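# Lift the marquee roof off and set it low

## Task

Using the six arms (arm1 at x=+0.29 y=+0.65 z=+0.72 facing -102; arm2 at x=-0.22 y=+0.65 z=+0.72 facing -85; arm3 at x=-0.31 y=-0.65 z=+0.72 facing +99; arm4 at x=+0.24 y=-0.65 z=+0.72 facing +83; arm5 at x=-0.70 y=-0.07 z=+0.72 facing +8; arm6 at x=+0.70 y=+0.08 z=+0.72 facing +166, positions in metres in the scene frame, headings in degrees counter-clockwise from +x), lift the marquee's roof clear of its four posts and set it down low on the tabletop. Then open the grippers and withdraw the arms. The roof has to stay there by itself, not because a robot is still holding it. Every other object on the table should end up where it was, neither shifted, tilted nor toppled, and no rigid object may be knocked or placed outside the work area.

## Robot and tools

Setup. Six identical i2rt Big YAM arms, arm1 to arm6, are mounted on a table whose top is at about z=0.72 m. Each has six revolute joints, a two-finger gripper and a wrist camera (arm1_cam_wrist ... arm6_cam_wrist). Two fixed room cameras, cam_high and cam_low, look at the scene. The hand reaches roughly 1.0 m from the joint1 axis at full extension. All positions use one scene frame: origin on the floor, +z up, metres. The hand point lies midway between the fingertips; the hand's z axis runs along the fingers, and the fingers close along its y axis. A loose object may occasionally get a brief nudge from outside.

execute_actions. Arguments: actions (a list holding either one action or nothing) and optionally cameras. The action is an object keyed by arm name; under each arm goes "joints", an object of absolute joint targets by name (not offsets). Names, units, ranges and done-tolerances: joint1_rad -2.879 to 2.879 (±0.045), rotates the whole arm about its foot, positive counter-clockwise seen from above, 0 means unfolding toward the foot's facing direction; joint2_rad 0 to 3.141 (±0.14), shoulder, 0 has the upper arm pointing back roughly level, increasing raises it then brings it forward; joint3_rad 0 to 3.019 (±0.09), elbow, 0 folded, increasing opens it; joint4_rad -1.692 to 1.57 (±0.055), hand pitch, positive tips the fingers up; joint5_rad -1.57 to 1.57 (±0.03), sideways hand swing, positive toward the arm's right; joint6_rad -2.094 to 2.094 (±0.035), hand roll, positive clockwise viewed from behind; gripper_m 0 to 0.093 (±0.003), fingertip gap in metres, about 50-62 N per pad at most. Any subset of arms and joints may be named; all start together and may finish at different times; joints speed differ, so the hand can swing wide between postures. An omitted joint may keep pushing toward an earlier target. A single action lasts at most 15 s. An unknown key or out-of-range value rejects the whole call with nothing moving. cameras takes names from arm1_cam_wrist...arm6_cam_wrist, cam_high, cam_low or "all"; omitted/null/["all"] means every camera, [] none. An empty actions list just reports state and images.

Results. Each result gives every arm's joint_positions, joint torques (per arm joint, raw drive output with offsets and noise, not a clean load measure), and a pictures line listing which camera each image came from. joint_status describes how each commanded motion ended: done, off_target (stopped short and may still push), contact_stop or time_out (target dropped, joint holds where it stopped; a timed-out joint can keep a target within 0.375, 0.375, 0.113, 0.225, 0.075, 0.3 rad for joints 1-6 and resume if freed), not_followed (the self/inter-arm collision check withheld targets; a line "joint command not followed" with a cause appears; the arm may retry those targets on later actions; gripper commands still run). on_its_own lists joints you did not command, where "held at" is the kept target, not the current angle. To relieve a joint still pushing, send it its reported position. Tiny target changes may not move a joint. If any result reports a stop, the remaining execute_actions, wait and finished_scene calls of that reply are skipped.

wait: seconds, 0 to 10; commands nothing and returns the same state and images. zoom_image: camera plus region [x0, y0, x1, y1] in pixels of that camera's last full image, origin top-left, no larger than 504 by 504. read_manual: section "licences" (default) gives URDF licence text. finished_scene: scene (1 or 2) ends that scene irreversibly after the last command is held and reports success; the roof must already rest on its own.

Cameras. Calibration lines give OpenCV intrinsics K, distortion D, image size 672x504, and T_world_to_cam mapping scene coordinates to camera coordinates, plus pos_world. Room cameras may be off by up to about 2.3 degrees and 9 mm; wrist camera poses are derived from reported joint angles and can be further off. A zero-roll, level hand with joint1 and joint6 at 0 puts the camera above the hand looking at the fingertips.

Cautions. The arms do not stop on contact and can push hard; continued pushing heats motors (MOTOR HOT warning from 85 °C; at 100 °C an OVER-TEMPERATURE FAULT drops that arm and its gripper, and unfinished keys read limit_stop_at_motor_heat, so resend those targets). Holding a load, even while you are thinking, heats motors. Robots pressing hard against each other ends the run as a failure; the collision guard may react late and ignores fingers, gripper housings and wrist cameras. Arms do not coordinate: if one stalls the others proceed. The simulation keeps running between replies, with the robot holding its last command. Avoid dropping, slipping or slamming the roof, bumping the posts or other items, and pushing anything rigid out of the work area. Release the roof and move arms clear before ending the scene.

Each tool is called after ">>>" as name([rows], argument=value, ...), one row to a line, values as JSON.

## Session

>>> execute_actions(actions=[])

Scene clock: 0.00 s.
Joint torques (N m, as the arm reports them, + toward a larger angle): no reading
Motor temperatures (°C, as the motors report them): arm1=[24 26 27 22 25 25] | arm2=[22 23 28 25 23 23] | arm3=[23 23 25 26 25 24] | arm4=[21 25 26 22 23 23] | arm5=[24 23 28 25 22 25] | arm6=[24 25 24 26 24 23]
arm1.joint_positions: joint1_rad=+0.264 joint2_rad=+0.423 joint3_rad=+0.537 joint4_rad=-1.254 joint5_rad=+0.205 joint6_rad=-0.386 gripper_m=+0.095
arm1.joint_status: not commanded
arm1.hand: x=+0.2644 y=+0.4644 z=+0.9876 quat_wxyz=(-0.045, -0.539, -0.808, +0.233) (m; scene frame)
arm2.joint_positions: joint1_rad=-0.365 joint2_rad=+0.529 joint3_rad=+0.390 joint4_rad=-1.016 joint5_rad=-0.242 joint6_rad=+0.313 gripper_m=+0.095
arm2.joint_status: not commanded
arm2.hand: x=-0.2335 y=+0.4417 z=+0.8599 quat_wxyz=(-0.230, -0.841, -0.486, +0.055) (m; scene frame)
arm3.joint_positions: joint1_rad=+0.100 joint2_rad=+0.340 joint3_rad=+0.661 joint4_rad=-1.383 joint5_rad=+0.313 joint6_rad=+0.492 gripper_m=+0.094
arm3.joint_status: not commanded
arm3.hand: x=-0.3076 y=-0.4737 z=+0.9801 quat_wxyz=(-0.231, +0.578, -0.764, -0.169) (m; scene frame)
arm4.joint_positions: joint1_rad=-0.213 joint2_rad=+0.478 joint3_rad=+0.487 joint4_rad=-1.116 joint5_rad=-0.152 joint6_rad=-0.537 gripper_m=+0.095
arm4.joint_status: not commanded
arm4.hand: x=+0.2745 y=-0.4449 z=+0.8829 quat_wxyz=(-0.191, +0.776, -0.581, -0.155) (m; scene frame)
arm5.joint_positions: joint1_rad=+0.396 joint2_rad=+0.402 joint3_rad=+0.596 joint4_rad=-1.283 joint5_rad=+0.100 joint6_rad=+0.233 gripper_m=+0.095
arm5.joint_status: not commanded
arm5.hand: x=-0.5265 y=+0.0048 z=+0.9192 quat_wxyz=(-0.239, +0.118, -0.963, -0.040) (m; scene frame)
arm6.joint_positions: joint1_rad=-0.297 joint2_rad=+0.503 joint3_rad=+0.450 joint4_rad=-1.052 joint5_rad=-0.299 joint6_rad=-0.184 gripper_m=+0.094
arm6.joint_status: not commanded
arm6.hand: x=+0.4920 y=+0.1495 z=+0.8943 quat_wxyz=(+0.057, +0.954, -0.145, -0.258) (m; scene frame)
pictures: arm1_cam_wrist, arm2_cam_wrist, arm3_cam_wrist, arm4_cam_wrist, arm5_cam_wrist, arm6_cam_wrist, cam_high, cam_low
Images, in order (width x height): arm1_cam_wrist 672x504, arm2_cam_wrist 672x504, arm3_cam_wrist 672x504, arm4_cam_wrist 672x504, arm5_cam_wrist 672x504, arm6_cam_wrist 672x504, cam_high 672x504, cam_low 672x504.

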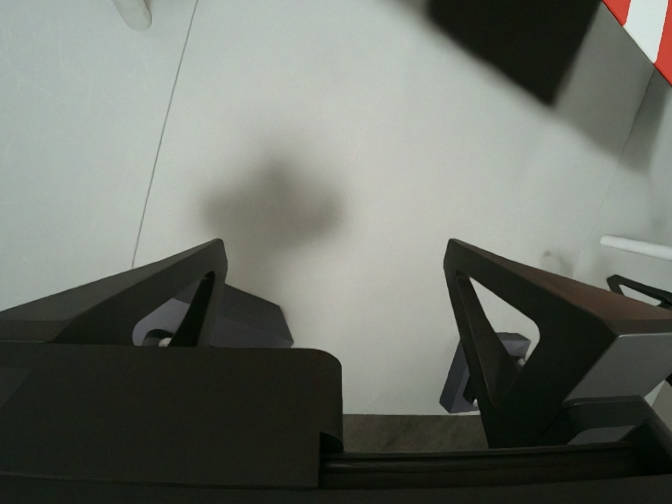

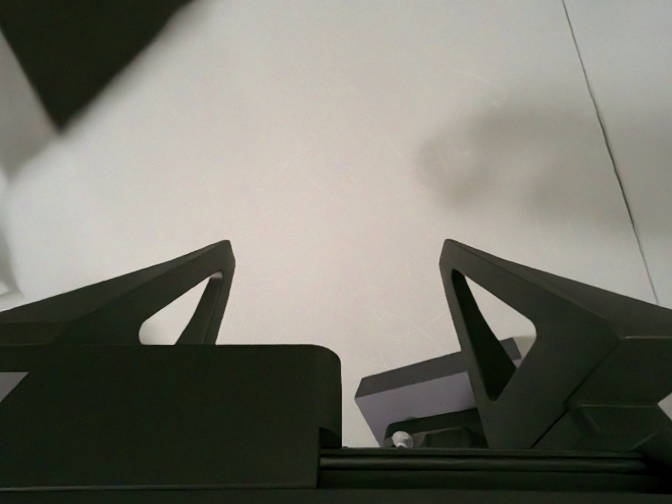

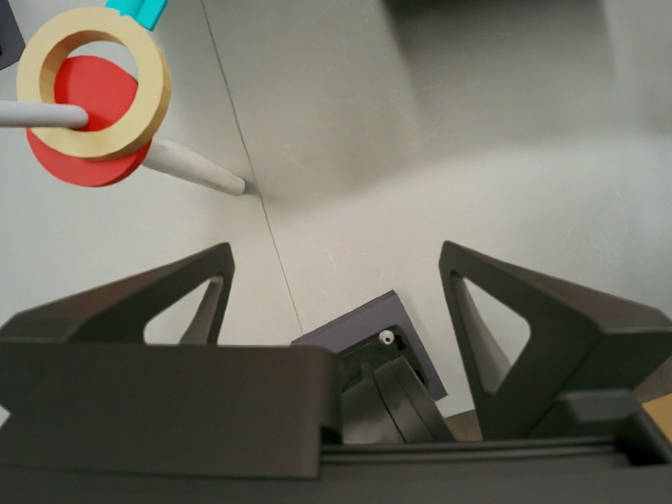

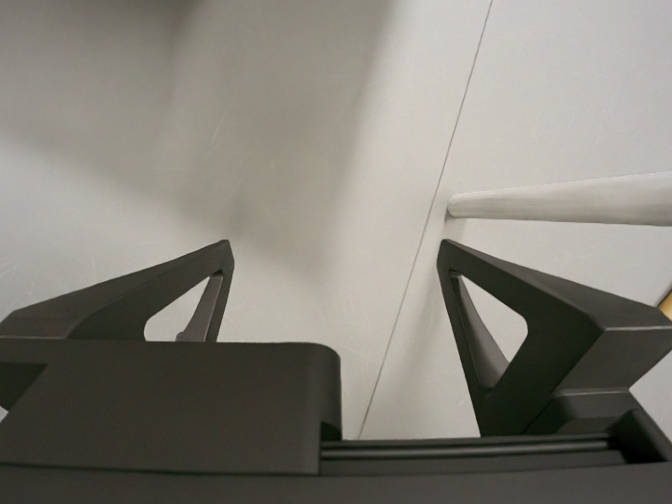

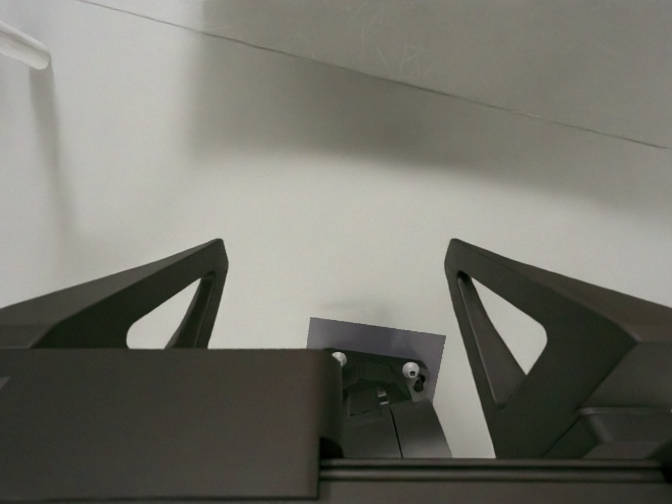

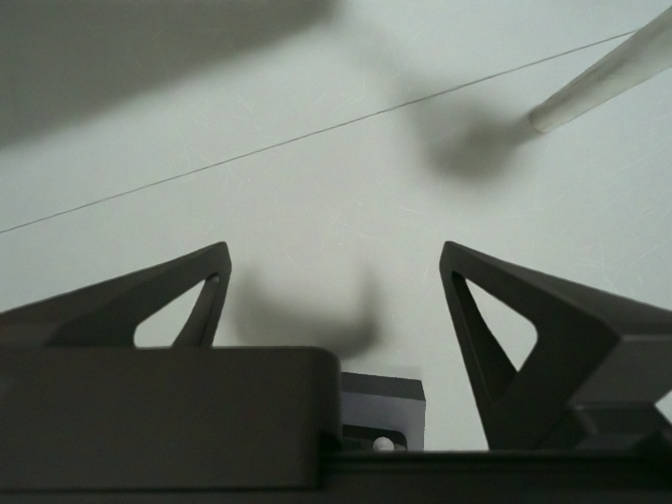

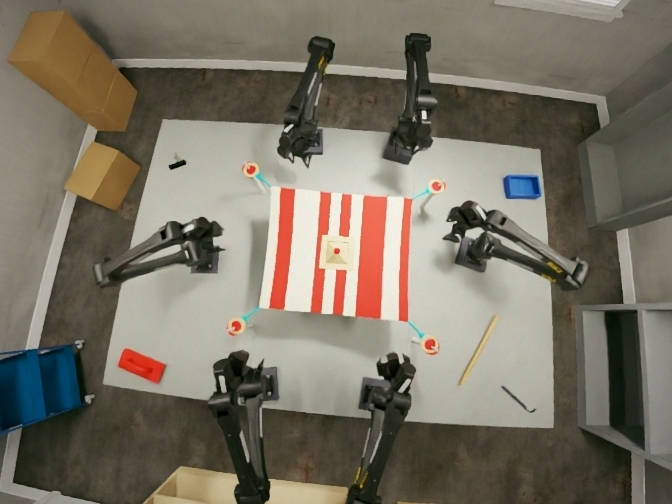

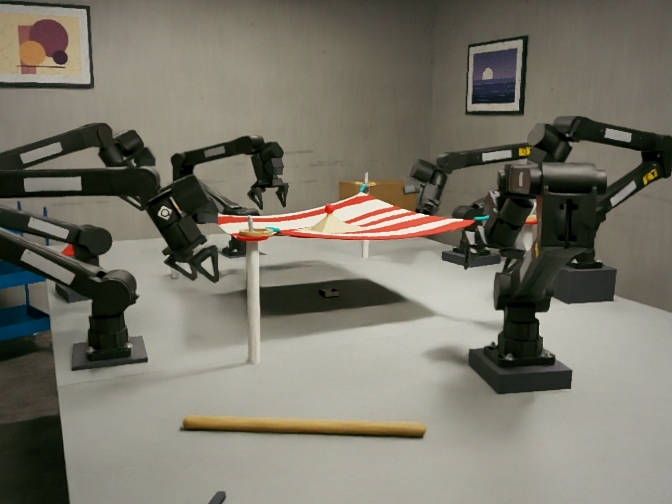

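>>> execute_actions([
  {"arm1":{"joints":{"joint3_rad":0.95,"joint4_rad":-1.55,"joint5_rad":0,"joint6_rad":0.45}},"arm2":{"joints":{"joint3_rad":1.08,"joint4_rad":-1.68,"joint5_rad":0,"joint6_rad":-0.5}},"arm3":{"joints":{"joint3_rad":1.0,"joint4_rad":-1.665,"joint5_rad":0,"joint6_rad":0.9}},"arm4":{"joints":{"joint3_rad":1.1,"joint4_rad":-1.68,"joint5_rad":0,"joint6_rad":-1.3}},"arm5":{"joints":{"joint1_rad":0.0,"joint2_rad":0.25,"joint3_rad":0.45,"joint4_rad":-1.45,"joint5_rad":0,"joint6_rad":0}},"arm6":{"joints":{"joint1_rad":0.35,"joint2_rad":0.25,"joint3_rad":0.45,"joint4_rad":-1.45,"joint5_rad":0,"joint6_rad":0}}},
], cameras=[])

>>> execute_actions([
  {"arm1":{"joints":{"joint1_rad":0.575,"joint2_rad":1.267,"joint3_rad":1.298,"joint6_rad":1.3}},"arm2":{"joints":{"joint1_rad":-0.667,"joint2_rad":1.35,"joint3_rad":1.53,"joint6_rad":-1.4}},"arm3":{"joints":{"joint1_rad":0.068,"joint2_rad":1.103,"joint3_rad":1.29,"joint6_rad":1.02}},"arm4":{"joints":{"joint1_rad":-0.429,"joint2_rad":1.13,"joint3_rad":1.41}}},
], cameras=["arm1_cam_wrist","arm2_cam_wrist","arm3_cam_wrist","arm4_cam_wrist","cam_low"])

Scene clock: 17.20 s.
Joint torques (N m, as the arm reports them, + toward a larger angle): arm1=[-0.11  3.01 12.34  1.03 -0.02  0.05] | arm2=[-1.34  2.26 10.57  1.19  0.02 -0.08] | arm3=[ 0.46  3.69  9.49  0.13 -0.2  -0.02] | arm4=[ 1.17  1.72 13.47  0.71  0.01 -0.17] | arm5=[-1.29  2.96  8.55  0.5  -0.22 -0.07] | arm6=[0.91 3.22 8.58 0.95 0.11 0.18]
Motor temperatures (°C, as the motors report them): arm1=[24 26 31 22 25 25] | arm2=[22 23 34 25 23 23] | arm3=[23 23 30 26 25 24] | arm4=[21 25 32 22 23 23] | arm5=[24 23 31 25 22 25] | arm6=[24 25 28 26 24 23]
arm1.joint_positions: joint1_rad=+0.264 joint2_rad=+0.423 joint3_rad=+0.914 joint4_rad=-1.539 joint5_rad=+0.004 joint6_rad=+0.434 gripper_m=+0.095
arm1.joint_status: all done
arm1.hand: x=+0.2973 y=+0.4882 z=+1.1312 quat_wxyz=(-0.224, -0.799, -0.541, +0.136) (m; scene frame)
arm2.joint_positions: joint1_rad=-0.365 joint2_rad=+0.529 joint3_rad=+1.044 joint4_rad=-1.669 joint5_rad=-0.003 joint6_rad=-0.492 gripper_m=+0.095
arm2.joint_status: all done
arm2.hand: x=-0.2616 y=+0.4943 z=+1.0965 quat_wxyz=(-0.084, -0.608, -0.767, +0.189) (m; scene frame)
arm3.joint_positions: joint1_rad=+0.100 joint2_rad=+0.340 joint3_rad=+0.972 joint4_rad=-1.654 joint5_rad=+0.004 joint6_rad=+0.891 gripper_m=+0.094
arm3.joint_status: all done
arm3.hand: x=-0.3453 y=-0.5277 z=+1.0836 quat_wxyz=(-0.052, +0.451, -0.852, -0.261) (m; scene frame)
arm4.joint_positions: joint1_rad=-0.213 joint2_rad=+0.478 joint3_rad=+1.053 joint4_rad=-1.667 joint5_rad=-0.003 joint6_rad=-1.285 gripper_m=+0.095
arm4.joint_status: all done
arm4.hand: x=+0.2823 y=-0.5090 z=+1.0862 quat_wxyz=(-0.242, +0.931, -0.275, -0.002) (m; scene frame)
arm5.joint_positions: joint1_rad=+0.011 joint2_rad=+0.253 joint3_rad=+0.446 joint4_rad=-1.442 joint5_rad=+0.005 joint6_rad=+0.008 gripper_m=+0.095
arm5.joint_status: all done
arm5.hand: x=-0.5760 y=-0.0568 z=+0.8527 quat_wxyz=(-0.160, +0.053, -0.986, -0.008) (m; scene frame)
arm6.joint_positions: joint1_rad=+0.340 joint2_rad=+0.250 joint3_rad=+0.450 joint4_rad=-1.442 joint5_rad=-0.004 joint6_rad=-0.012 gripper_m=+0.094
arm6.joint_status: all done
arm6.hand: x=+0.5731 y=+0.0705 z=+0.8899 quat_wxyz=(+0.013, +0.986, +0.047, -0.157) (m; scene frame)
pictures: none
No camera images: the call's "cameras" was empty. Leave "cameras" out to get every camera's image.

Scene clock: 19.00 s.
Joint torques (N m, as the arm reports them, + toward a larger angle): arm1=[ 0.08 -9.74 11.28  0.41  0.05  0.09] | arm2=[ -1.31 -10.49  10.54   0.68  -0.07  -0.09] | arm3=[ 0.12 -6.21  9.16 -0.58 -0.18  0.02] | arm4=[ 0.76 -7.67 12.65  0.37 -0.02 -0.19] | arm5=[-0.76  4.27  8.4   0.68 -0.2  -0.1 ] | arm6=[0.88 3.08 8.65 0.99 0.13 0.18]
Motor temperatures (°C, as the motors report them): arm1=[24 26 31 22 25 25] | arm2=[22 23 34 25 23 23] | arm3=[23 23 30 26 25 24] | arm4=[21 25 32 22 23 23] | arm5=[24 23 31 25 22 25] | arm6=[24 25 28 26 24 23]
arm1.joint_positions: joint1_rad=+0.572 joint2_rad=+1.279 joint3_rad=+1.277 joint4_rad=-1.546 joint5_rad=+0.003 joint6_rad=+1.284 gripper_m=+0.095
arm1.joint_status: all done
arm1.hand: x=+0.4180 y=+0.3096 z=+1.0835 quat_wxyz=(-0.014, -0.948, -0.319, +0.001) (m; scene frame)
arm2.joint_positions: joint1_rad=-0.664 joint2_rad=+1.360 joint3_rad=+1.499 joint4_rad=-1.675 joint5_rad=-0.002 joint6_rad=-1.391 gripper_m=+0.095
arm2.joint_status: all done
arm2.hand: x=-0.4304 y=+0.3148 z=+1.0754 quat_wxyz=(+0.002, -0.361, -0.932, +0.018) (m; scene frame)
arm3.joint_positions: joint1_rad=+0.074 joint2_rad=+1.104 joint3_rad=+1.277 joint4_rad=-1.660 joint5_rad=+0.004 joint6_rad=+1.012 gripper_m=+0.094
arm3.joint_status: all done
arm3.hand: x=-0.3915 y=-0.3488 z=+1.0648 quat_wxyz=(-0.006, +0.402, -0.915, -0.036) (m; scene frame)
arm4.joint_positions: joint1_rad=-0.425 joint2_rad=+1.146 joint3_rad=+1.379 joint4_rad=-1.673 joint5_rad=-0.003 joint6_rad=-1.286 gripper_m=+0.095
arm4.joint_status: all done
arm4.hand: x=+0.3986 y=-0.3626 z=+1.0817 quat_wxyz=(-0.070, +0.922, -0.382, +0.004) (m; scene frame)
arm5.joint_positions: joint1_rad=+0.011 joint2_rad=+0.253 joint3_rad=+0.446 joint4_rad=-1.442 joint5_rad=+0.005 joint6_rad=+0.008 gripper_m=+0.095
arm5.joint_status: not commanded
arm5.hand: x=-0.5760 y=-0.0568 z=+0.8527 quat_wxyz=(-0.160, +0.053, -0.986, -0.008) (m; scene frame)
arm6.joint_positions: joint1_rad=+0.340 joint2_rad=+0.250 joint3_rad=+0.450 joint4_rad=-1.442 joint5_rad=-0.004 joint6_rad=-0.012 gripper_m=+0.094
arm6.joint_status: not commanded
arm6.hand: x=+0.5731 y=+0.0705 z=+0.8899 quat_wxyz=(+0.013, +0.986, +0.047, -0.157) (m; scene frame)
pictures: arm1_cam_wrist, arm2_cam_wrist, arm3_cam_wrist, arm4_cam_wrist, cam_low
camera_calibration (this result's frames):
arm1_cam_wrist: T_world_to_cam=[[-0.608341, 0.793186, -0.027887, 0.03688], [0.640759, 0.511563, 0.572478, -1.03945], [0.468347, 0.330393, -0.819446, 0.711949], [0, 0, 0, 1]] pos_world=[0.355034, 0.26727, 1.17949]
arm2_cam_wrist: T_world_to_cam=[[-0.678347, -0.734017, 0.0326343, -0.0982409], [-0.58381, 0.565435, 0.582623, -1.04945], [-0.446108, 0.376168, -0.812087, 0.686094], [0, 0, 0, 1]] pos_world=[-0.373247, 0.263197, 1.17181]
arm3_cam_wrist: T_world_to_cam=[[0.73488, -0.675934, -0.055358, 0.110301], [-0.544867, -0.637039, 0.545254, -1.01013], [-0.403821, -0.370534, -0.836441, 0.730052], [0, 0, 0, 1]] pos_world=[-0.336632, -0.298425, 1.16753]
arm4_cam_wrist: T_world_to_cam=[[0.697911, 0.701944, 0.142107, -0.181109], [0.542577, -0.647736, 0.534835, -1.02605], [0.467472, -0.296163, -0.832921, 0.727449], [0, 0, 0, 1]] pos_world=[0.343046, -0.322036, 1.18041]
Images, in order (width x height): arm1_cam_wrist 672x504, arm2_cam_wrist 672x504, arm3_cam_wrist 672x504, arm4_cam_wrist 672x504, cam_low 672x504.

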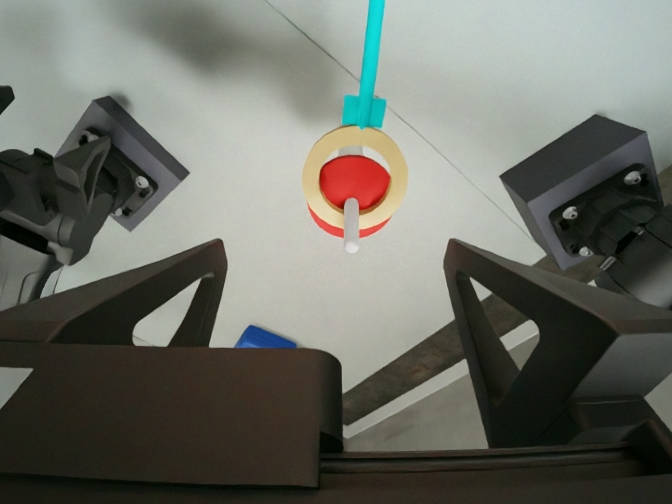

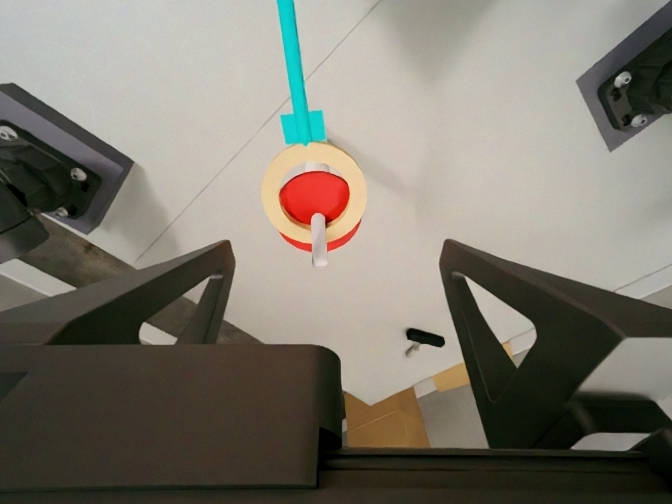

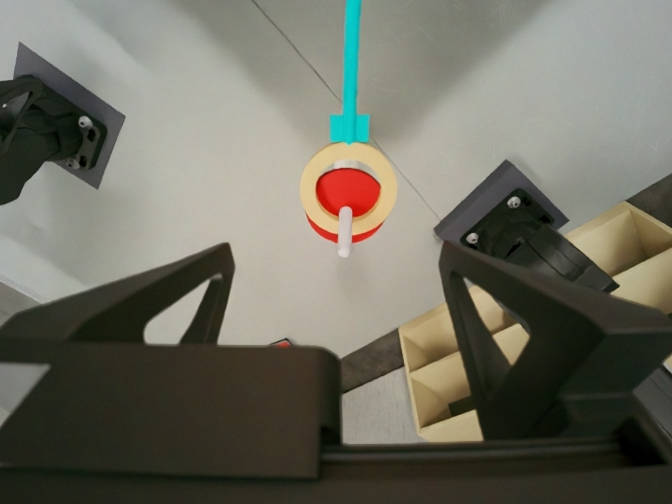

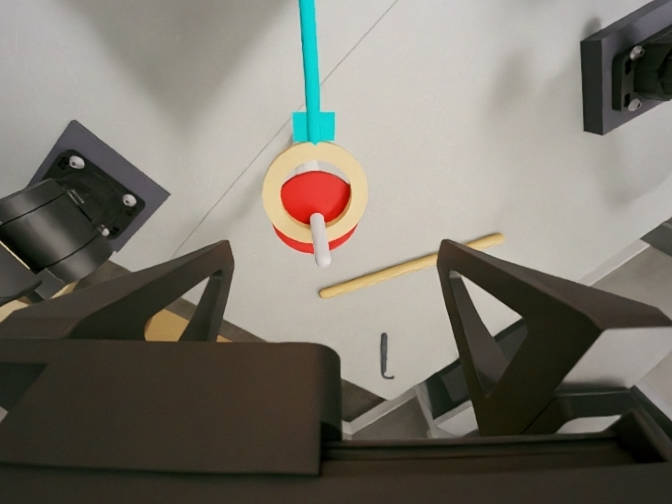

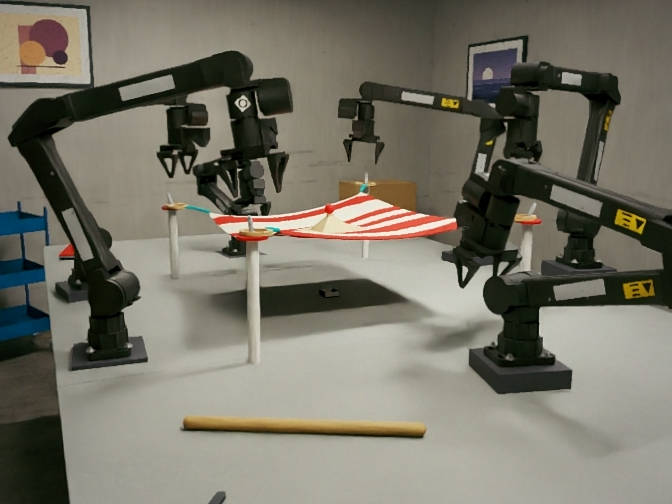

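>>> execute_actions([
  {"arm1":{"joints":{"joint2_rad":1.313,"joint3_rad":1.028,"joint4_rad":-1.273}},"arm2":{"joints":{"joint2_rad":1.342,"joint3_rad":1.262,"joint4_rad":-1.475}},"arm3":{"joints":{"joint2_rad":1.135,"joint3_rad":1.026,"joint4_rad":-1.449}},"arm4":{"joints":{"joint2_rad":1.208,"joint3_rad":1.2,"joint4_rad":-1.547}}},
], cameras=["arm1_cam_wrist","arm2_cam_wrist","arm3_cam_wrist","arm4_cam_wrist","cam_low"])

Scene clock: 33.33 s.
Joint torques (N m, as the arm reports them, + toward a larger angle): arm1=[ 0.1  -8.86  9.89  0.9   0.05  0.07] | arm2=[-1.81 -8.72  8.45  1.36 -0.05 -0.1 ] | arm3=[ 0.17 -6.42  8.31 -0.06 -0.19  0.01] | arm4=[ 0.73 -8.41 11.33  1.06 -0.02 -0.2 ] | arm5=[-1.43  3.16  8.58  0.55 -0.2  -0.09] | arm6=[0.91 3.51 8.65 0.98 0.13 0.13]
Motor temperatures (°C, as the motors report them): arm1=[24 26 31 22 25 25] | arm2=[22 23 36 25 23 23] | arm3=[23 24 31 26 25 24] | arm4=[21 26 32 22 23 23] | arm5=[24 23 32 25 22 25] | arm6=[24 25 28 26 24 23]
arm1.joint_positions: joint1_rad=+0.572 joint2_rad=+1.314 joint3_rad=+1.018 joint4_rad=-1.286 joint5_rad=+0.003 joint6_rad=+1.284 gripper_m=+0.095
arm1.joint_status: all done
arm1.hand: x=+0.4141 y=+0.3198 z=+0.9741 quat_wxyz=(+0.003, -0.948, -0.319, +0.002) (m; scene frame)
arm2.joint_positions: joint1_rad=-0.664 joint2_rad=+1.336 joint3_rad=+1.259 joint4_rad=-1.487 joint5_rad=-0.002 joint6_rad=-1.392 gripper_m=+0.095
arm2.joint_status: all done
arm2.hand: x=-0.4233 y=+0.3262 z=+0.9924 quat_wxyz=(+0.000, -0.361, -0.933, +0.004) (m; scene frame)
arm3.joint_positions: joint1_rad=+0.074 joint2_rad=+1.136 joint3_rad=+1.023 joint4_rad=-1.459 joint5_rad=+0.004 joint6_rad=+1.012 gripper_m=+0.094
arm3.joint_status: all done
arm3.hand: x=-0.3899 y=-0.3555 z=+0.9587 quat_wxyz=(+0.000, +0.403, -0.915, +0.006) (m; scene frame)
arm4.joint_positions: joint1_rad=-0.425 joint2_rad=+1.222 joint3_rad=+1.184 joint4_rad=-1.562 joint5_rad=-0.003 joint6_rad=-1.286 gripper_m=+0.095
arm4.joint_status: all done
arm4.hand: x=+0.3984 y=-0.3623 z=+0.9827 quat_wxyz=(+0.010, +0.924, -0.383, -0.004) (m; scene frame)
arm5.joint_positions: joint1_rad=+0.011 joint2_rad=+0.253 joint3_rad=+0.446 joint4_rad=-1.442 joint5_rad=+0.005 joint6_rad=+0.008 gripper_m=+0.095
arm5.joint_status: not commanded
arm5.hand: x=-0.5760 y=-0.0568 z=+0.8527 quat_wxyz=(-0.160, +0.053, -0.986, -0.008) (m; scene frame)
arm6.joint_positions: joint1_rad=+0.340 joint2_rad=+0.250 joint3_rad=+0.450 joint4_rad=-1.442 joint5_rad=-0.004 joint6_rad=-0.012 gripper_m=+0.094
arm6.joint_status: not commanded
arm6.hand: x=+0.5731 y=+0.0705 z=+0.8899 quat_wxyz=(+0.013, +0.986, +0.047, -0.157) (m; scene frame)
pictures: arm1_cam_wrist, arm2_cam_wrist, arm3_cam_wrist, arm4_cam_wrist, cam_low
camera_calibration (this result's frames):
arm1_cam_wrist: T_world_to_cam=[[-0.60786, 0.794033, 0.00425677, -0.0084298], [0.648006, 0.492958, 0.580586, -0.984482], [0.458906, 0.355673, -0.814187, 0.611502], [0, 0, 0, 1]] pos_world=[0.352204, 0.274507, 1.06949]
arm2_cam_wrist: T_world_to_cam=[[-0.678068, -0.734983, 0.00489805, -0.0543646], [-0.593003, 0.550995, 0.587155, -1.00705], [-0.434248, 0.395227, -0.809459, 0.613811], [0, 0, 0, 1]] pos_world=[-0.367502, 0.27233, 1.08842]
arm3_cam_wrist: T_world_to_cam=[[0.735441, -0.677387, 0.0165243, 0.0294952], [-0.55751, -0.59107, 0.582939, -0.980397], [-0.385108, -0.43793, -0.812348, 0.599744], [0, 0, 0, 1]] pos_world=[-0.337307, -0.296858, 1.05823]
arm4_cam_wrist: T_world_to_cam=[[0.702562, 0.711519, -0.0121567, -0.0139411], [0.58599, -0.568751, 0.577181, -1.00308], [0.403761, -0.412629, -0.816526, 0.612275], [0, 0, 0, 1]] pos_world=[0.350375, -0.30794, 1.07873]
Images, in order (width x height): arm1_cam_wrist 672x504, arm2_cam_wrist 672x504, arm3_cam_wrist 672x504, arm4_cam_wrist 672x504, cam_low 672x504.

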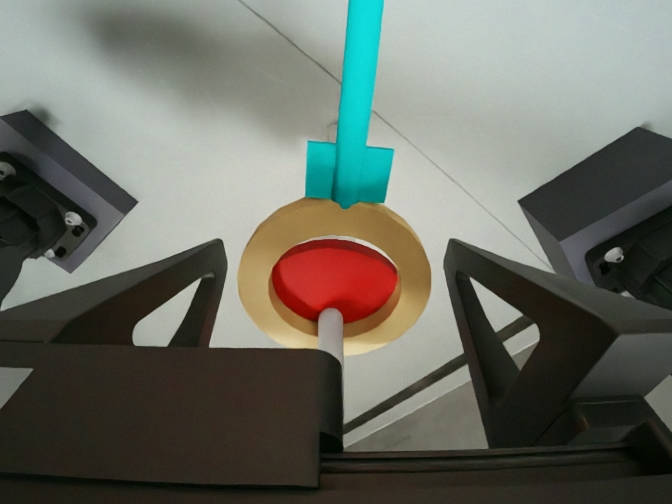

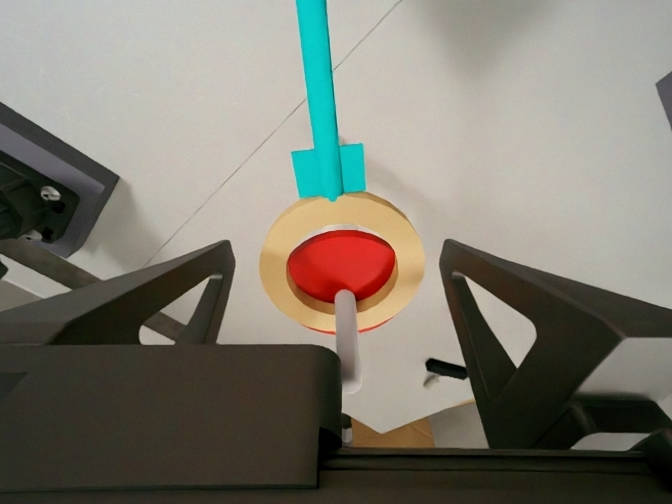

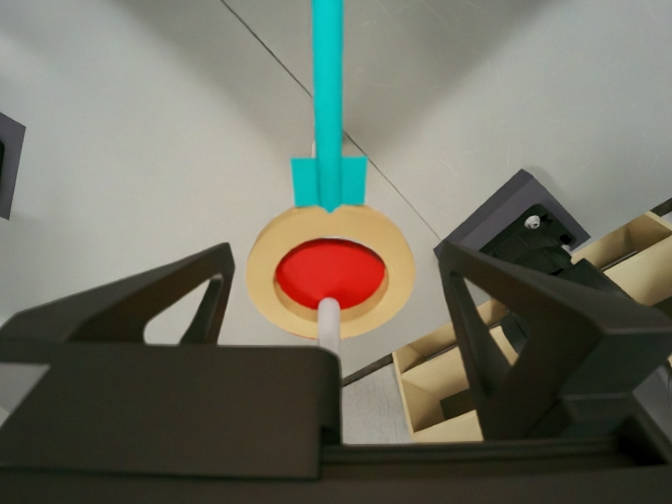

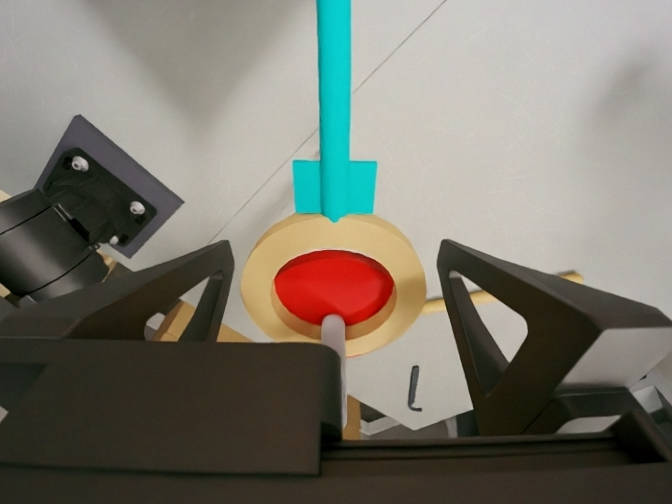

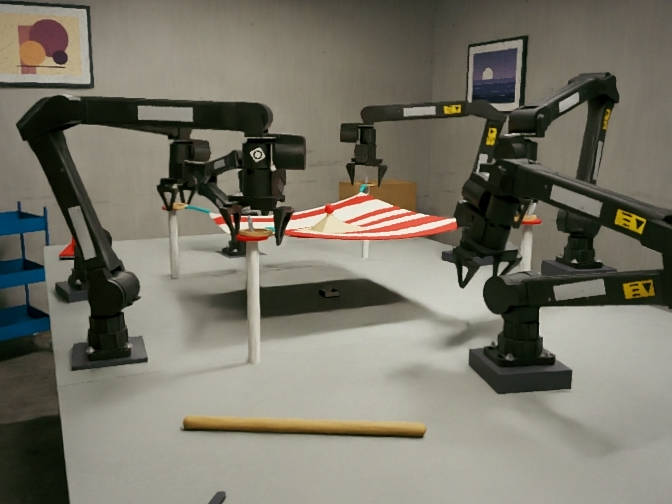

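>>> execute_actions([
  {"arm1":{"joints":{"gripper_m":0.055}},"arm2":{"joints":{"gripper_m":0.055}},"arm3":{"joints":{"gripper_m":0.055}},"arm4":{"joints":{"gripper_m":0.055}}},
], cameras=[])

>>> execute_actions([
  {"arm1":{"joints":{"joint1_rad":0.63,"joint2_rad":1.285,"joint3_rad":1.085,"joint4_rad":-1.345}},"arm4":{"joints":{"joint1_rad":-0.487,"joint2_rad":1.195,"joint3_rad":1.262,"joint4_rad":-1.61}}},
], cameras=["arm1_cam_wrist","arm2_cam_wrist","arm3_cam_wrist","arm4_cam_wrist","cam_low"])

Scene clock: 38.53 s.
Joint torques (N m, as the arm reports them, + toward a larger angle): arm1=[ 0.22 -8.68 10.06  0.95  0.05  0.06] | arm2=[-1.3  -8.65  8.42  1.38 -0.04 -0.08] | arm3=[ 0.11 -6.23  8.26 -0.09 -0.16 -0.01] | arm4=[ 0.76 -8.53 11.32  0.99 -0.02 -0.2 ] | arm5=[-1.04  4.36  8.58  0.69 -0.13 -0.06] | arm6=[0.95 3.27 8.71 0.93 0.11 0.18]
Motor temperatures (°C, as the motors report them): arm1=[24 26 31 22 25 25] | arm2=[22 23 35 25 23 23] | arm3=[23 24 31 26 25 24] | arm4=[21 26 32 22 23 23] | arm5=[24 23 32 25 22 25] | arm6=[24 25 28 26 24 23]
arm1.joint_positions: joint1_rad=+0.572 joint2_rad=+1.314 joint3_rad=+1.018 joint4_rad=-1.286 joint5_rad=+0.003 joint6_rad=+1.285 gripper_m=+0.066
arm1.joint_status: gripper_m off_target (ended at +0.066, target +0.055)
arm1.hand: x=+0.4142 y=+0.3197 z=+0.9741 quat_wxyz=(+0.002, -0.948, -0.318, +0.002) (m; scene frame)
arm2.joint_positions: joint1_rad=-0.664 joint2_rad=+1.336 joint3_rad=+1.259 joint4_rad=-1.485 joint5_rad=-0.002 joint6_rad=-1.393 gripper_m=+0.067
arm2.joint_status: gripper_m off_target (ended at +0.067, target +0.055)
arm2.hand: x=-0.4235 y=+0.3259 z=+0.9924 quat_wxyz=(+0.000, -0.361, -0.933, +0.004) (m; scene frame)
arm3.joint_positions: joint1_rad=+0.074 joint2_rad=+1.136 joint3_rad=+1.023 joint4_rad=-1.459 joint5_rad=+0.004 joint6_rad=+1.012 gripper_m=+0.067
arm3.joint_status: gripper_m off_target (ended at +0.067, target +0.055)
arm3.hand: x=-0.3900 y=-0.3554 z=+0.9587 quat_wxyz=(+0.000, +0.403, -0.915, +0.005) (m; scene frame)
arm4.joint_positions: joint1_rad=-0.425 joint2_rad=+1.222 joint3_rad=+1.184 joint4_rad=-1.562 joint5_rad=-0.003 joint6_rad=-1.286 gripper_m=+0.066
arm4.joint_status: gripper_m off_target (ended at +0.066, target +0.055)
arm4.hand: x=+0.3984 y=-0.3623 z=+0.9827 quat_wxyz=(+0.010, +0.924, -0.383, -0.004) (m; scene frame)
arm5.joint_positions: joint1_rad=+0.011 joint2_rad=+0.253 joint3_rad=+0.446 joint4_rad=-1.442 joint5_rad=+0.005 joint6_rad=+0.008 gripper_m=+0.095
arm5.joint_status: not commanded
arm5.hand: x=-0.5760 y=-0.0568 z=+0.8527 quat_wxyz=(-0.160, +0.053, -0.986, -0.008) (m; scene frame)
arm6.joint_positions: joint1_rad=+0.340 joint2_rad=+0.250 joint3_rad=+0.450 joint4_rad=-1.442 joint5_rad=-0.004 joint6_rad=-0.012 gripper_m=+0.094
arm6.joint_status: not commanded
arm6.hand: x=+0.5731 y=+0.0705 z=+0.8899 quat_wxyz=(+0.013, +0.986, +0.047, -0.157) (m; scene frame)
pictures: none
No camera images: the call's "cameras" was empty. Leave "cameras" out to get every camera's image.

Scene clock: 39.27 s.
Joint torques (N m, as the arm reports them, + toward a larger angle): arm1=[-0.28 -9.91 13.26 -0.01 -0.03  0.05] | arm2=[-1.46 -8.84  8.57  1.4  -0.04 -0.09] | arm3=[ 0.26 -6.26  8.29 -0.07 -0.17 -0.01] | arm4=[ 0.03 -8.89 15.32 -0.35  0.19 -0.2 ] | arm5=[-1.15  3.42  8.36  0.47 -0.2  -0.09] | arm6=[0.79 3.42 8.63 0.97 0.14 0.18]
Motor temperatures (°C, as the motors report them): arm1=[24 26 31 22 25 25] | arm2=[22 23 35 25 23 23] | arm3=[23 24 31 26 25 24] | arm4=[21 26 32 22 23 23] | arm5=[24 23 32 25 22 25] | arm6=[24 25 28 26 24 23]
arm1.joint_positions: joint1_rad=+0.622 joint2_rad=+1.303 joint3_rad=+1.039 joint4_rad=-1.331 joint5_rad=+0.006 joint6_rad=+1.287 gripper_m=+0.066
arm1.joint_status: all done
arm1.hand: x=+0.4287 y=+0.3300 z=+0.9856 quat_wxyz=(+0.009, -0.940, -0.341, +0.004) (m; scene frame)
arm2.joint_positions: joint1_rad=-0.664 joint2_rad=+1.336 joint3_rad=+1.259 joint4_rad=-1.485 joint5_rad=-0.002 joint6_rad=-1.393 gripper_m=+0.067
arm2.joint_status: not commanded
arm2.hand: x=-0.4235 y=+0.3259 z=+0.9924 quat_wxyz=(+0.000, -0.361, -0.933, +0.004) (m; scene frame)
arm3.joint_positions: joint1_rad=+0.074 joint2_rad=+1.136 joint3_rad=+1.023 joint4_rad=-1.458 joint5_rad=+0.004 joint6_rad=+1.012 gripper_m=+0.067
arm3.joint_status: not commanded
arm3.hand: x=-0.3900 y=-0.3553 z=+0.9587 quat_wxyz=(+0.000, +0.403, -0.915, +0.005) (m; scene frame)
arm4.joint_positions: joint1_rad=-0.474 joint2_rad=+1.221 joint3_rad=+1.201 joint4_rad=-1.594 joint5_rad=-0.009 joint6_rad=-1.286 gripper_m=+0.066
arm4.joint_status: all done
arm4.hand: x=+0.4099 y=-0.3732 z=+0.9897 quat_wxyz=(+0.016, +0.914, -0.405, -0.008) (m; scene frame)
arm5.joint_positions: joint1_rad=+0.011 joint2_rad=+0.253 joint3_rad=+0.446 joint4_rad=-1.442 joint5_rad=+0.005 joint6_rad=+0.008 gripper_m=+0.095
arm5.joint_status: not commanded
arm5.hand: x=-0.5760 y=-0.0568 z=+0.8527 quat_wxyz=(-0.160, +0.053, -0.986, -0.008) (m; scene frame)
arm6.joint_positions: joint1_rad=+0.340 joint2_rad=+0.250 joint3_rad=+0.450 joint4_rad=-1.442 joint5_rad=-0.004 joint6_rad=-0.012 gripper_m=+0.094
arm6.joint_status: not commanded
arm6.hand: x=+0.5731 y=+0.0705 z=+0.8899 quat_wxyz=(+0.013, +0.986, +0.047, -0.157) (m; scene frame)
pictures: arm1_cam_wrist, arm2_cam_wrist, arm3_cam_wrist, arm4_cam_wrist, cam_low
camera_calibration (this result's frames):
arm1_cam_wrist: T_world_to_cam=[[-0.645244, 0.763793, 0.0167329, 0.00595092], [0.62781, 0.517632, 0.581302, -1.00584], [0.435333, 0.385586, -0.813516, 0.610166], [0, 0, 0, 1]] pos_world=[0.369692, 0.280839, 1.08098]
arm2_cam_wrist: T_world_to_cam=[[-0.677783, -0.735235, 0.00639932, -0.0560208], [-0.592736, 0.551527, 0.586926, -1.00683], [-0.435058, 0.394015, -0.809615, 0.614059], [0, 0, 0, 1]] pos_world=[-0.367603, 0.272157, 1.08844]
arm3_cam_wrist: T_world_to_cam=[[0.735188, -0.677682, 0.0156767, 0.0302982], [-0.557408, -0.591225, 0.58288, -0.980321], [-0.385739, -0.437265, -0.812407, 0.599817], [0, 0, 0, 1]] pos_world=[-0.337341, -0.296779, 1.05823]
arm4_cam_wrist: T_world_to_cam=[[0.736799, 0.675579, -0.0268603, -0.0270257], [0.564126, -0.592377, 0.575197, -1.01795], [0.37268, -0.438957, -0.817574, 0.612893], [0, 0, 0, 1]] pos_world=[0.36575, -0.315717, 1.08588]
Images, in order (width x height): arm1_cam_wrist 672x504, arm2_cam_wrist 672x504, arm3_cam_wrist 672x504, arm4_cam_wrist 672x504, cam_low 672x504.

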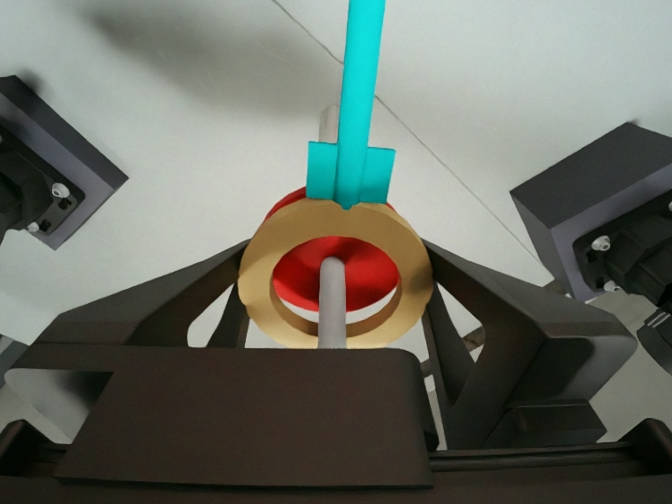

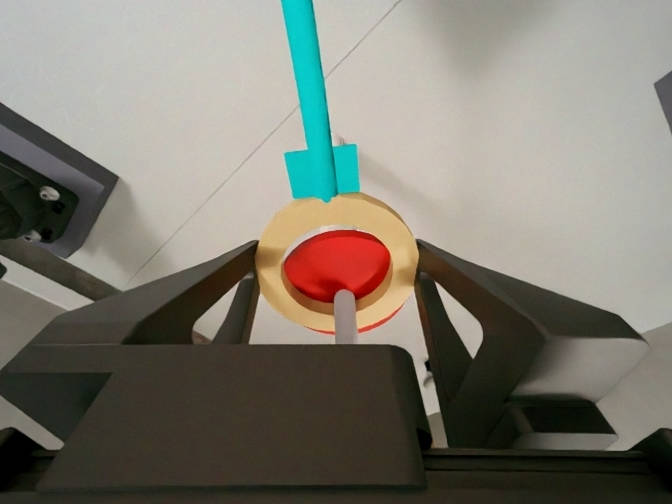

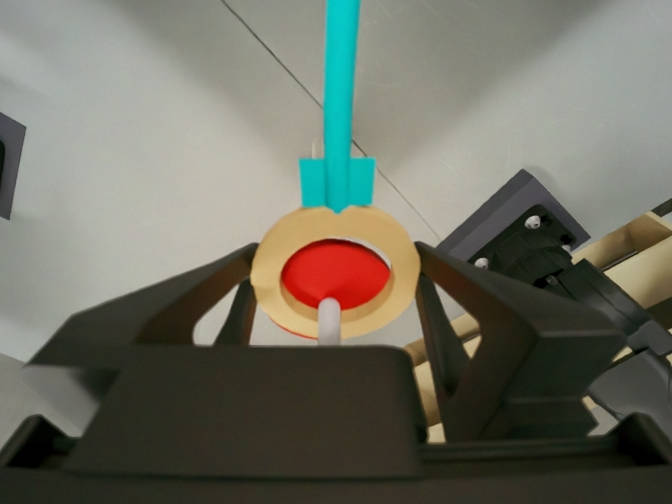

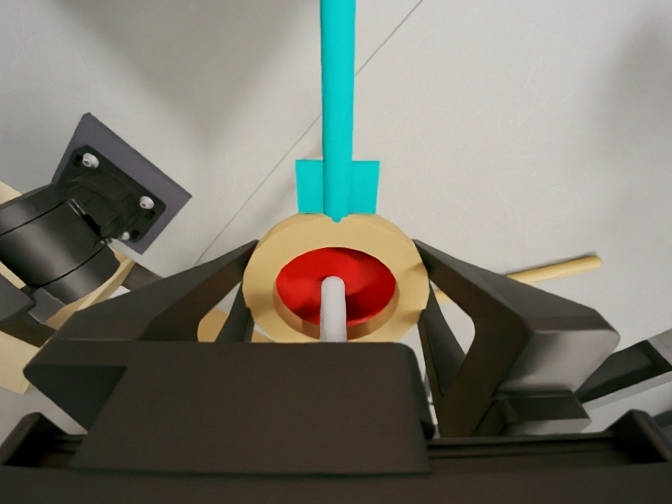

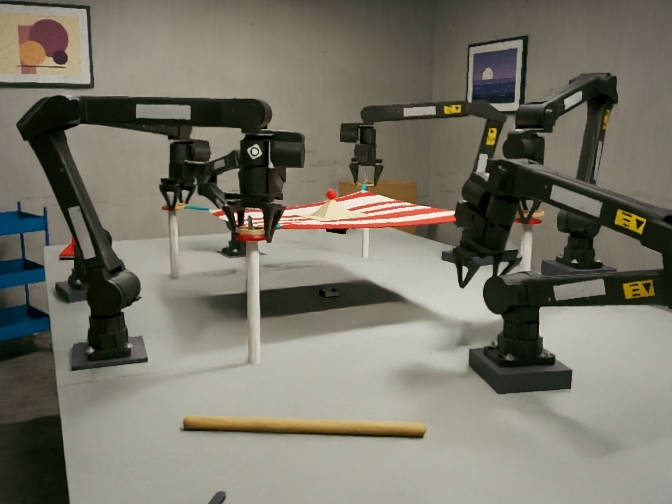

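>>> execute_actions([
  {"arm1":{"joints":{"joint1_rad":0.636,"joint2_rad":1.253,"joint3_rad":1.19,"joint4_rad":-1.478}},"arm4":{"joints":{"joint1_rad":-0.50,"joint2_rad":1.163,"joint3_rad":1.37,"joint4_rad":-1.68}}},
], cameras=["arm1_cam_wrist","arm4_cam_wrist","cam_low"])

Scene clock: 43.73 s.
Joint torques (N m, as the arm reports them, + toward a larger angle): arm1=[ 0.83 -9.01 12.92 -0.02 -0.06  0.05] | arm2=[-1.74 -8.87  8.46  1.35 -0.07 -0.1 ] | arm3=[ 0.31 -6.67  8.34 -0.06 -0.17 -0.01] | arm4=[-0.7  -7.44 14.26 -0.13  0.21 -0.19] | arm5=[-0.87  4.43  8.64  0.66 -0.14 -0.07] | arm6=[0.98 3.59 8.71 1.03 0.13 0.16]
Motor temperatures (°C, as the motors report them): arm1=[24 26 32 22 25 25] | arm2=[22 23 35 25 23 23] | arm3=[23 24 31 26 25 24] | arm4=[21 26 33 22 23 23] | arm5=[24 23 32 25 22 25] | arm6=[24 25 28 26 24 23]
arm1.joint_positions: joint1_rad=+0.622 joint2_rad=+1.259 joint3_rad=+1.153 joint4_rad=-1.463 joint5_rad=+0.006 joint6_rad=+1.287 gripper_m=+0.066
arm1.joint_status: all done
arm1.hand: x=+0.4287 y=+0.3296 z=+1.0428 quat_wxyz=(-0.004, -0.940, -0.341, +0.003) (m; scene frame)
arm2.joint_positions: joint1_rad=-0.664 joint2_rad=+1.336 joint3_rad=+1.259 joint4_rad=-1.485 joint5_rad=-0.002 joint6_rad=-1.393 gripper_m=+0.067
arm2.joint_status: not commanded
arm2.hand: x=-0.4235 y=+0.3259 z=+0.9924 quat_wxyz=(+0.000, -0.361, -0.933, +0.004) (m; scene frame)
arm3.joint_positions: joint1_rad=+0.074 joint2_rad=+1.136 joint3_rad=+1.023 joint4_rad=-1.458 joint5_rad=+0.004 joint6_rad=+1.013 gripper_m=+0.067
arm3.joint_status: not commanded
arm3.hand: x=-0.3900 y=-0.3553 z=+0.9587 quat_wxyz=(+0.000, +0.402, -0.915, +0.005) (m; scene frame)
arm4.joint_positions: joint1_rad=-0.480 joint2_rad=+1.173 joint3_rad=+1.321 joint4_rad=-1.665 joint5_rad=-0.009 joint6_rad=-1.287 gripper_m=+0.066
arm4.joint_status: all done
arm4.hand: x=+0.4122 y=-0.3734 z=+1.0502 quat_wxyz=(-0.032, +0.913, -0.408, -0.002) (m; scene frame)
arm5.joint_positions: joint1_rad=+0.011 joint2_rad=+0.253 joint3_rad=+0.446 joint4_rad=-1.442 joint5_rad=+0.005 joint6_rad=+0.008 gripper_m=+0.095
arm5.joint_status: not commanded
arm5.hand: x=-0.5760 y=-0.0568 z=+0.8527 quat_wxyz=(-0.160, +0.053, -0.986, -0.008) (m; scene frame)
arm6.joint_positions: joint1_rad=+0.340 joint2_rad=+0.250 joint3_rad=+0.450 joint4_rad=-1.442 joint5_rad=-0.004 joint6_rad=-0.012 gripper_m=+0.094
arm6.joint_status: not commanded
arm6.hand: x=+0.5731 y=+0.0705 z=+0.8899 quat_wxyz=(+0.013, +0.986, +0.047, -0.157) (m; scene frame)
pictures: arm1_cam_wrist, arm4_cam_wrist, cam_low
camera_calibration (this result's frames):
arm1_cam_wrist: T_world_to_cam=[[-0.645309, 0.763884, -0.00754876, 0.030646], [0.622275, 0.531362, 0.574829, -1.03432], [0.443114, 0.366245, -0.818239, 0.664729], [0, 0, 0, 1]] pos_world=[0.368858, 0.282735, 1.1387]
arm4_cam_wrist: T_world_to_cam=[[0.739645, 0.669741, 0.0661229, -0.127959], [0.53209, -0.642113, 0.551879, -1.03498], [0.412074, -0.373011, -0.831299, 0.684156], [0, 0, 0, 1]] pos_world=[0.363425, -0.323678, 1.14838]
Images, in order (width x height): arm1_cam_wrist 672x504, arm4_cam_wrist 672x504, cam_low 672x504.

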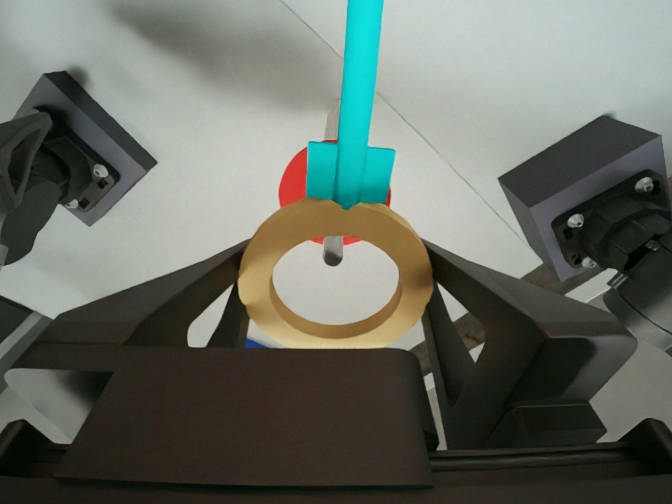

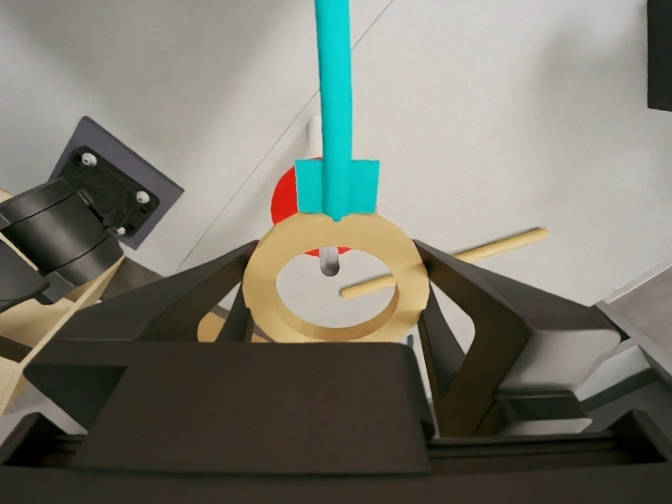

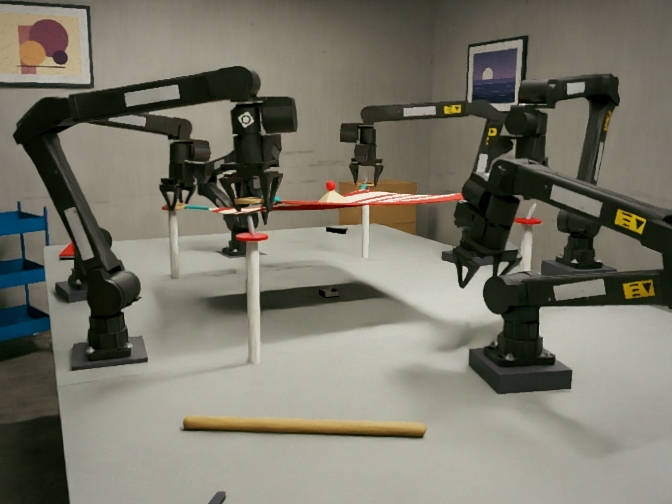

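>>> execute_actions([
  {"arm1":{"joints":{"joint1_rad":0.45}},"arm4":{"joints":{"joint1_rad":-0.30}},"arm2":{"joints":{"joint1_rad":-0.727,"joint3_rad":1.337,"joint4_rad":-1.54}},"arm3":{"joints":{"joint1_rad":0.142,"joint2_rad":1.105,"joint3_rad":1.065,"joint4_rad":-1.50}}},
], cameras=["arm2_cam_wrist","arm3_cam_wrist","cam_low"])

Scene clock: 48.47 s.
Joint torques (N m, as the arm reports them, + toward a larger angle): arm1=[ 0.48 -8.67 12.76  0.06 -0.02  0.05] | arm2=[-1.92 -8.65 11.28  0.38  0.16 -0.08] | arm3=[ 0.56 -6.3  10.82 -1.02 -0.26 -0.03] | arm4=[ 0.33 -7.47 14.33 -0.13  0.14 -0.19] | arm5=[-1.25  4.52  8.4   0.41 -0.17 -0.05] | arm6=[0.98 3.06 8.69 1.03 0.12 0.18]
Motor temperatures (°C, as the motors report them): arm1=[24 26 32 22 25 25] | arm2=[22 23 35 25 23 23] | arm3=[23 24 31 26 25 24] | arm4=[21 26 34 22 23 23] | arm5=[24 23 32 25 22 25] | arm6=[24 25 28 26 24 23]
arm1.joint_positions: joint1_rad=+0.442 joint2_rad=+1.259 joint3_rad=+1.153 joint4_rad=-1.465 joint5_rad=+0.005 joint6_rad=+1.287 gripper_m=+0.066
arm1.joint_status: all done
arm1.hand: x=+0.3686 y=+0.3105 z=+1.0428 quat_wxyz=(-0.003, -0.967, -0.255, +0.003) (m; scene frame)
arm2.joint_positions: joint1_rad=-0.718 joint2_rad=+1.336 joint3_rad=+1.295 joint4_rad=-1.528 joint5_rad=-0.008 joint6_rad=-1.395 gripper_m=+0.067
arm2.joint_status: all done
arm2.hand: x=-0.4392 y=+0.3373 z=+1.0061 quat_wxyz=(-0.004, -0.385, -0.923, +0.002) (m; scene frame)
arm3.joint_positions: joint1_rad=+0.139 joint2_rad=+1.108 joint3_rad=+1.026 joint4_rad=-1.486 joint5_rad=+0.006 joint6_rad=+1.017 gripper_m=+0.067
arm3.joint_status: all done
arm3.hand: x=-0.4058 y=-0.3690 z=+0.9676 quat_wxyz=(-0.001, +0.430, -0.903, +0.004) (m; scene frame)
arm4.joint_positions: joint1_rad=-0.292 joint2_rad=+1.173 joint3_rad=+1.321 joint4_rad=-1.665 joint5_rad=-0.007 joint6_rad=-1.287 gripper_m=+0.066
arm4.joint_status: all done
arm4.hand: x=+0.3570 y=-0.3461 z=+1.0503 quat_wxyz=(-0.032, +0.947, -0.320, -0.003) (m; scene frame)
arm5.joint_positions: joint1_rad=+0.011 joint2_rad=+0.253 joint3_rad=+0.446 joint4_rad=-1.442 joint5_rad=+0.005 joint6_rad=+0.008 gripper_m=+0.095
arm5.joint_status: not commanded
arm5.hand: x=-0.5760 y=-0.0568 z=+0.8527 quat_wxyz=(-0.160, +0.053, -0.986, -0.008) (m; scene frame)
arm6.joint_positions: joint1_rad=+0.340 joint2_rad=+0.250 joint3_rad=+0.450 joint4_rad=-1.442 joint5_rad=-0.004 joint6_rad=-0.012 gripper_m=+0.094
arm6.joint_status: not commanded
arm6.hand: x=+0.5731 y=+0.0705 z=+0.8899 quat_wxyz=(+0.013, +0.986, +0.047, -0.157) (m; scene frame)
pictures: arm2_cam_wrist, arm3_cam_wrist, cam_low
camera_calibration (this result's frames):
arm2_cam_wrist: T_world_to_cam=[[-0.714466, -0.69967, -0.00100643, -0.0790593], [-0.56871, 0.579897, 0.583342, -1.02589], [-0.407563, 0.41735, -0.812226, 0.620613], [0, 0, 0, 1]] pos_world=[-0.38698, 0.280582, 1.10244]
arm3_cam_wrist: T_world_to_cam=[[0.774916, -0.631911, 0.0139515, 0.0671721], [-0.520722, -0.625741, 0.580772, -0.99819], [-0.358266, -0.457314, -0.813946, 0.600181], [0, 0, 0, 1]] pos_world=[-0.356807, -0.307691, 1.0673]
Images, in order (width x height): arm2_cam_wrist 672x504, arm3_cam_wrist 672x504, cam_low 672x504.

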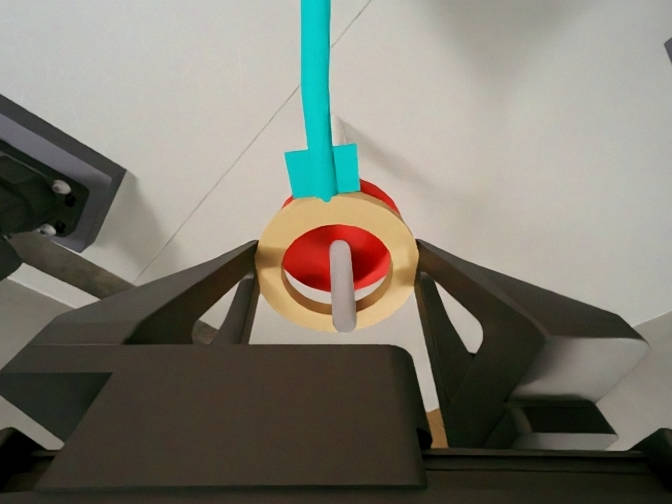

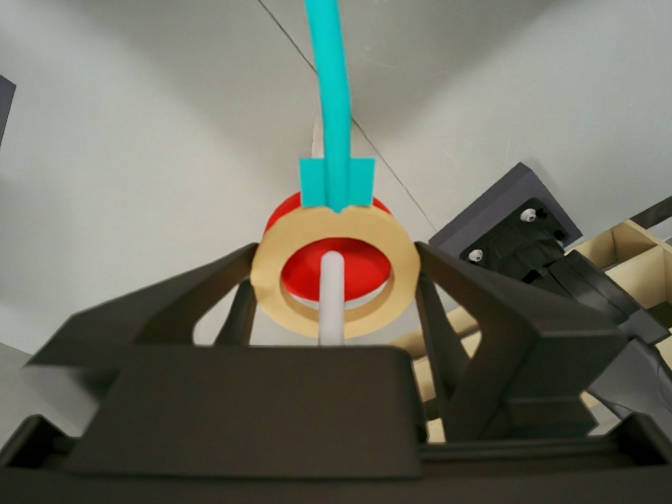

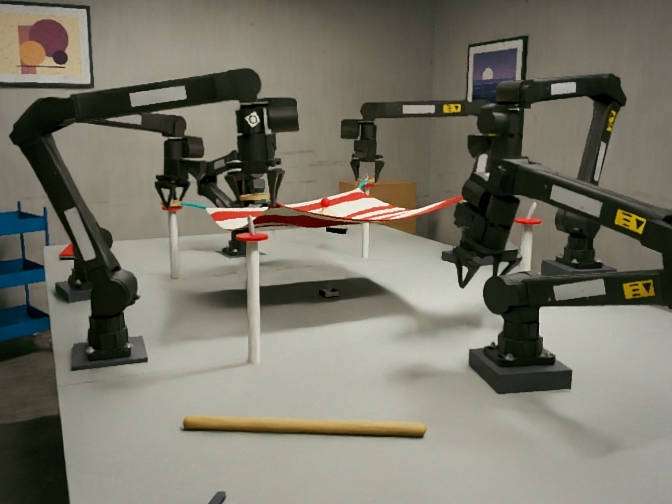

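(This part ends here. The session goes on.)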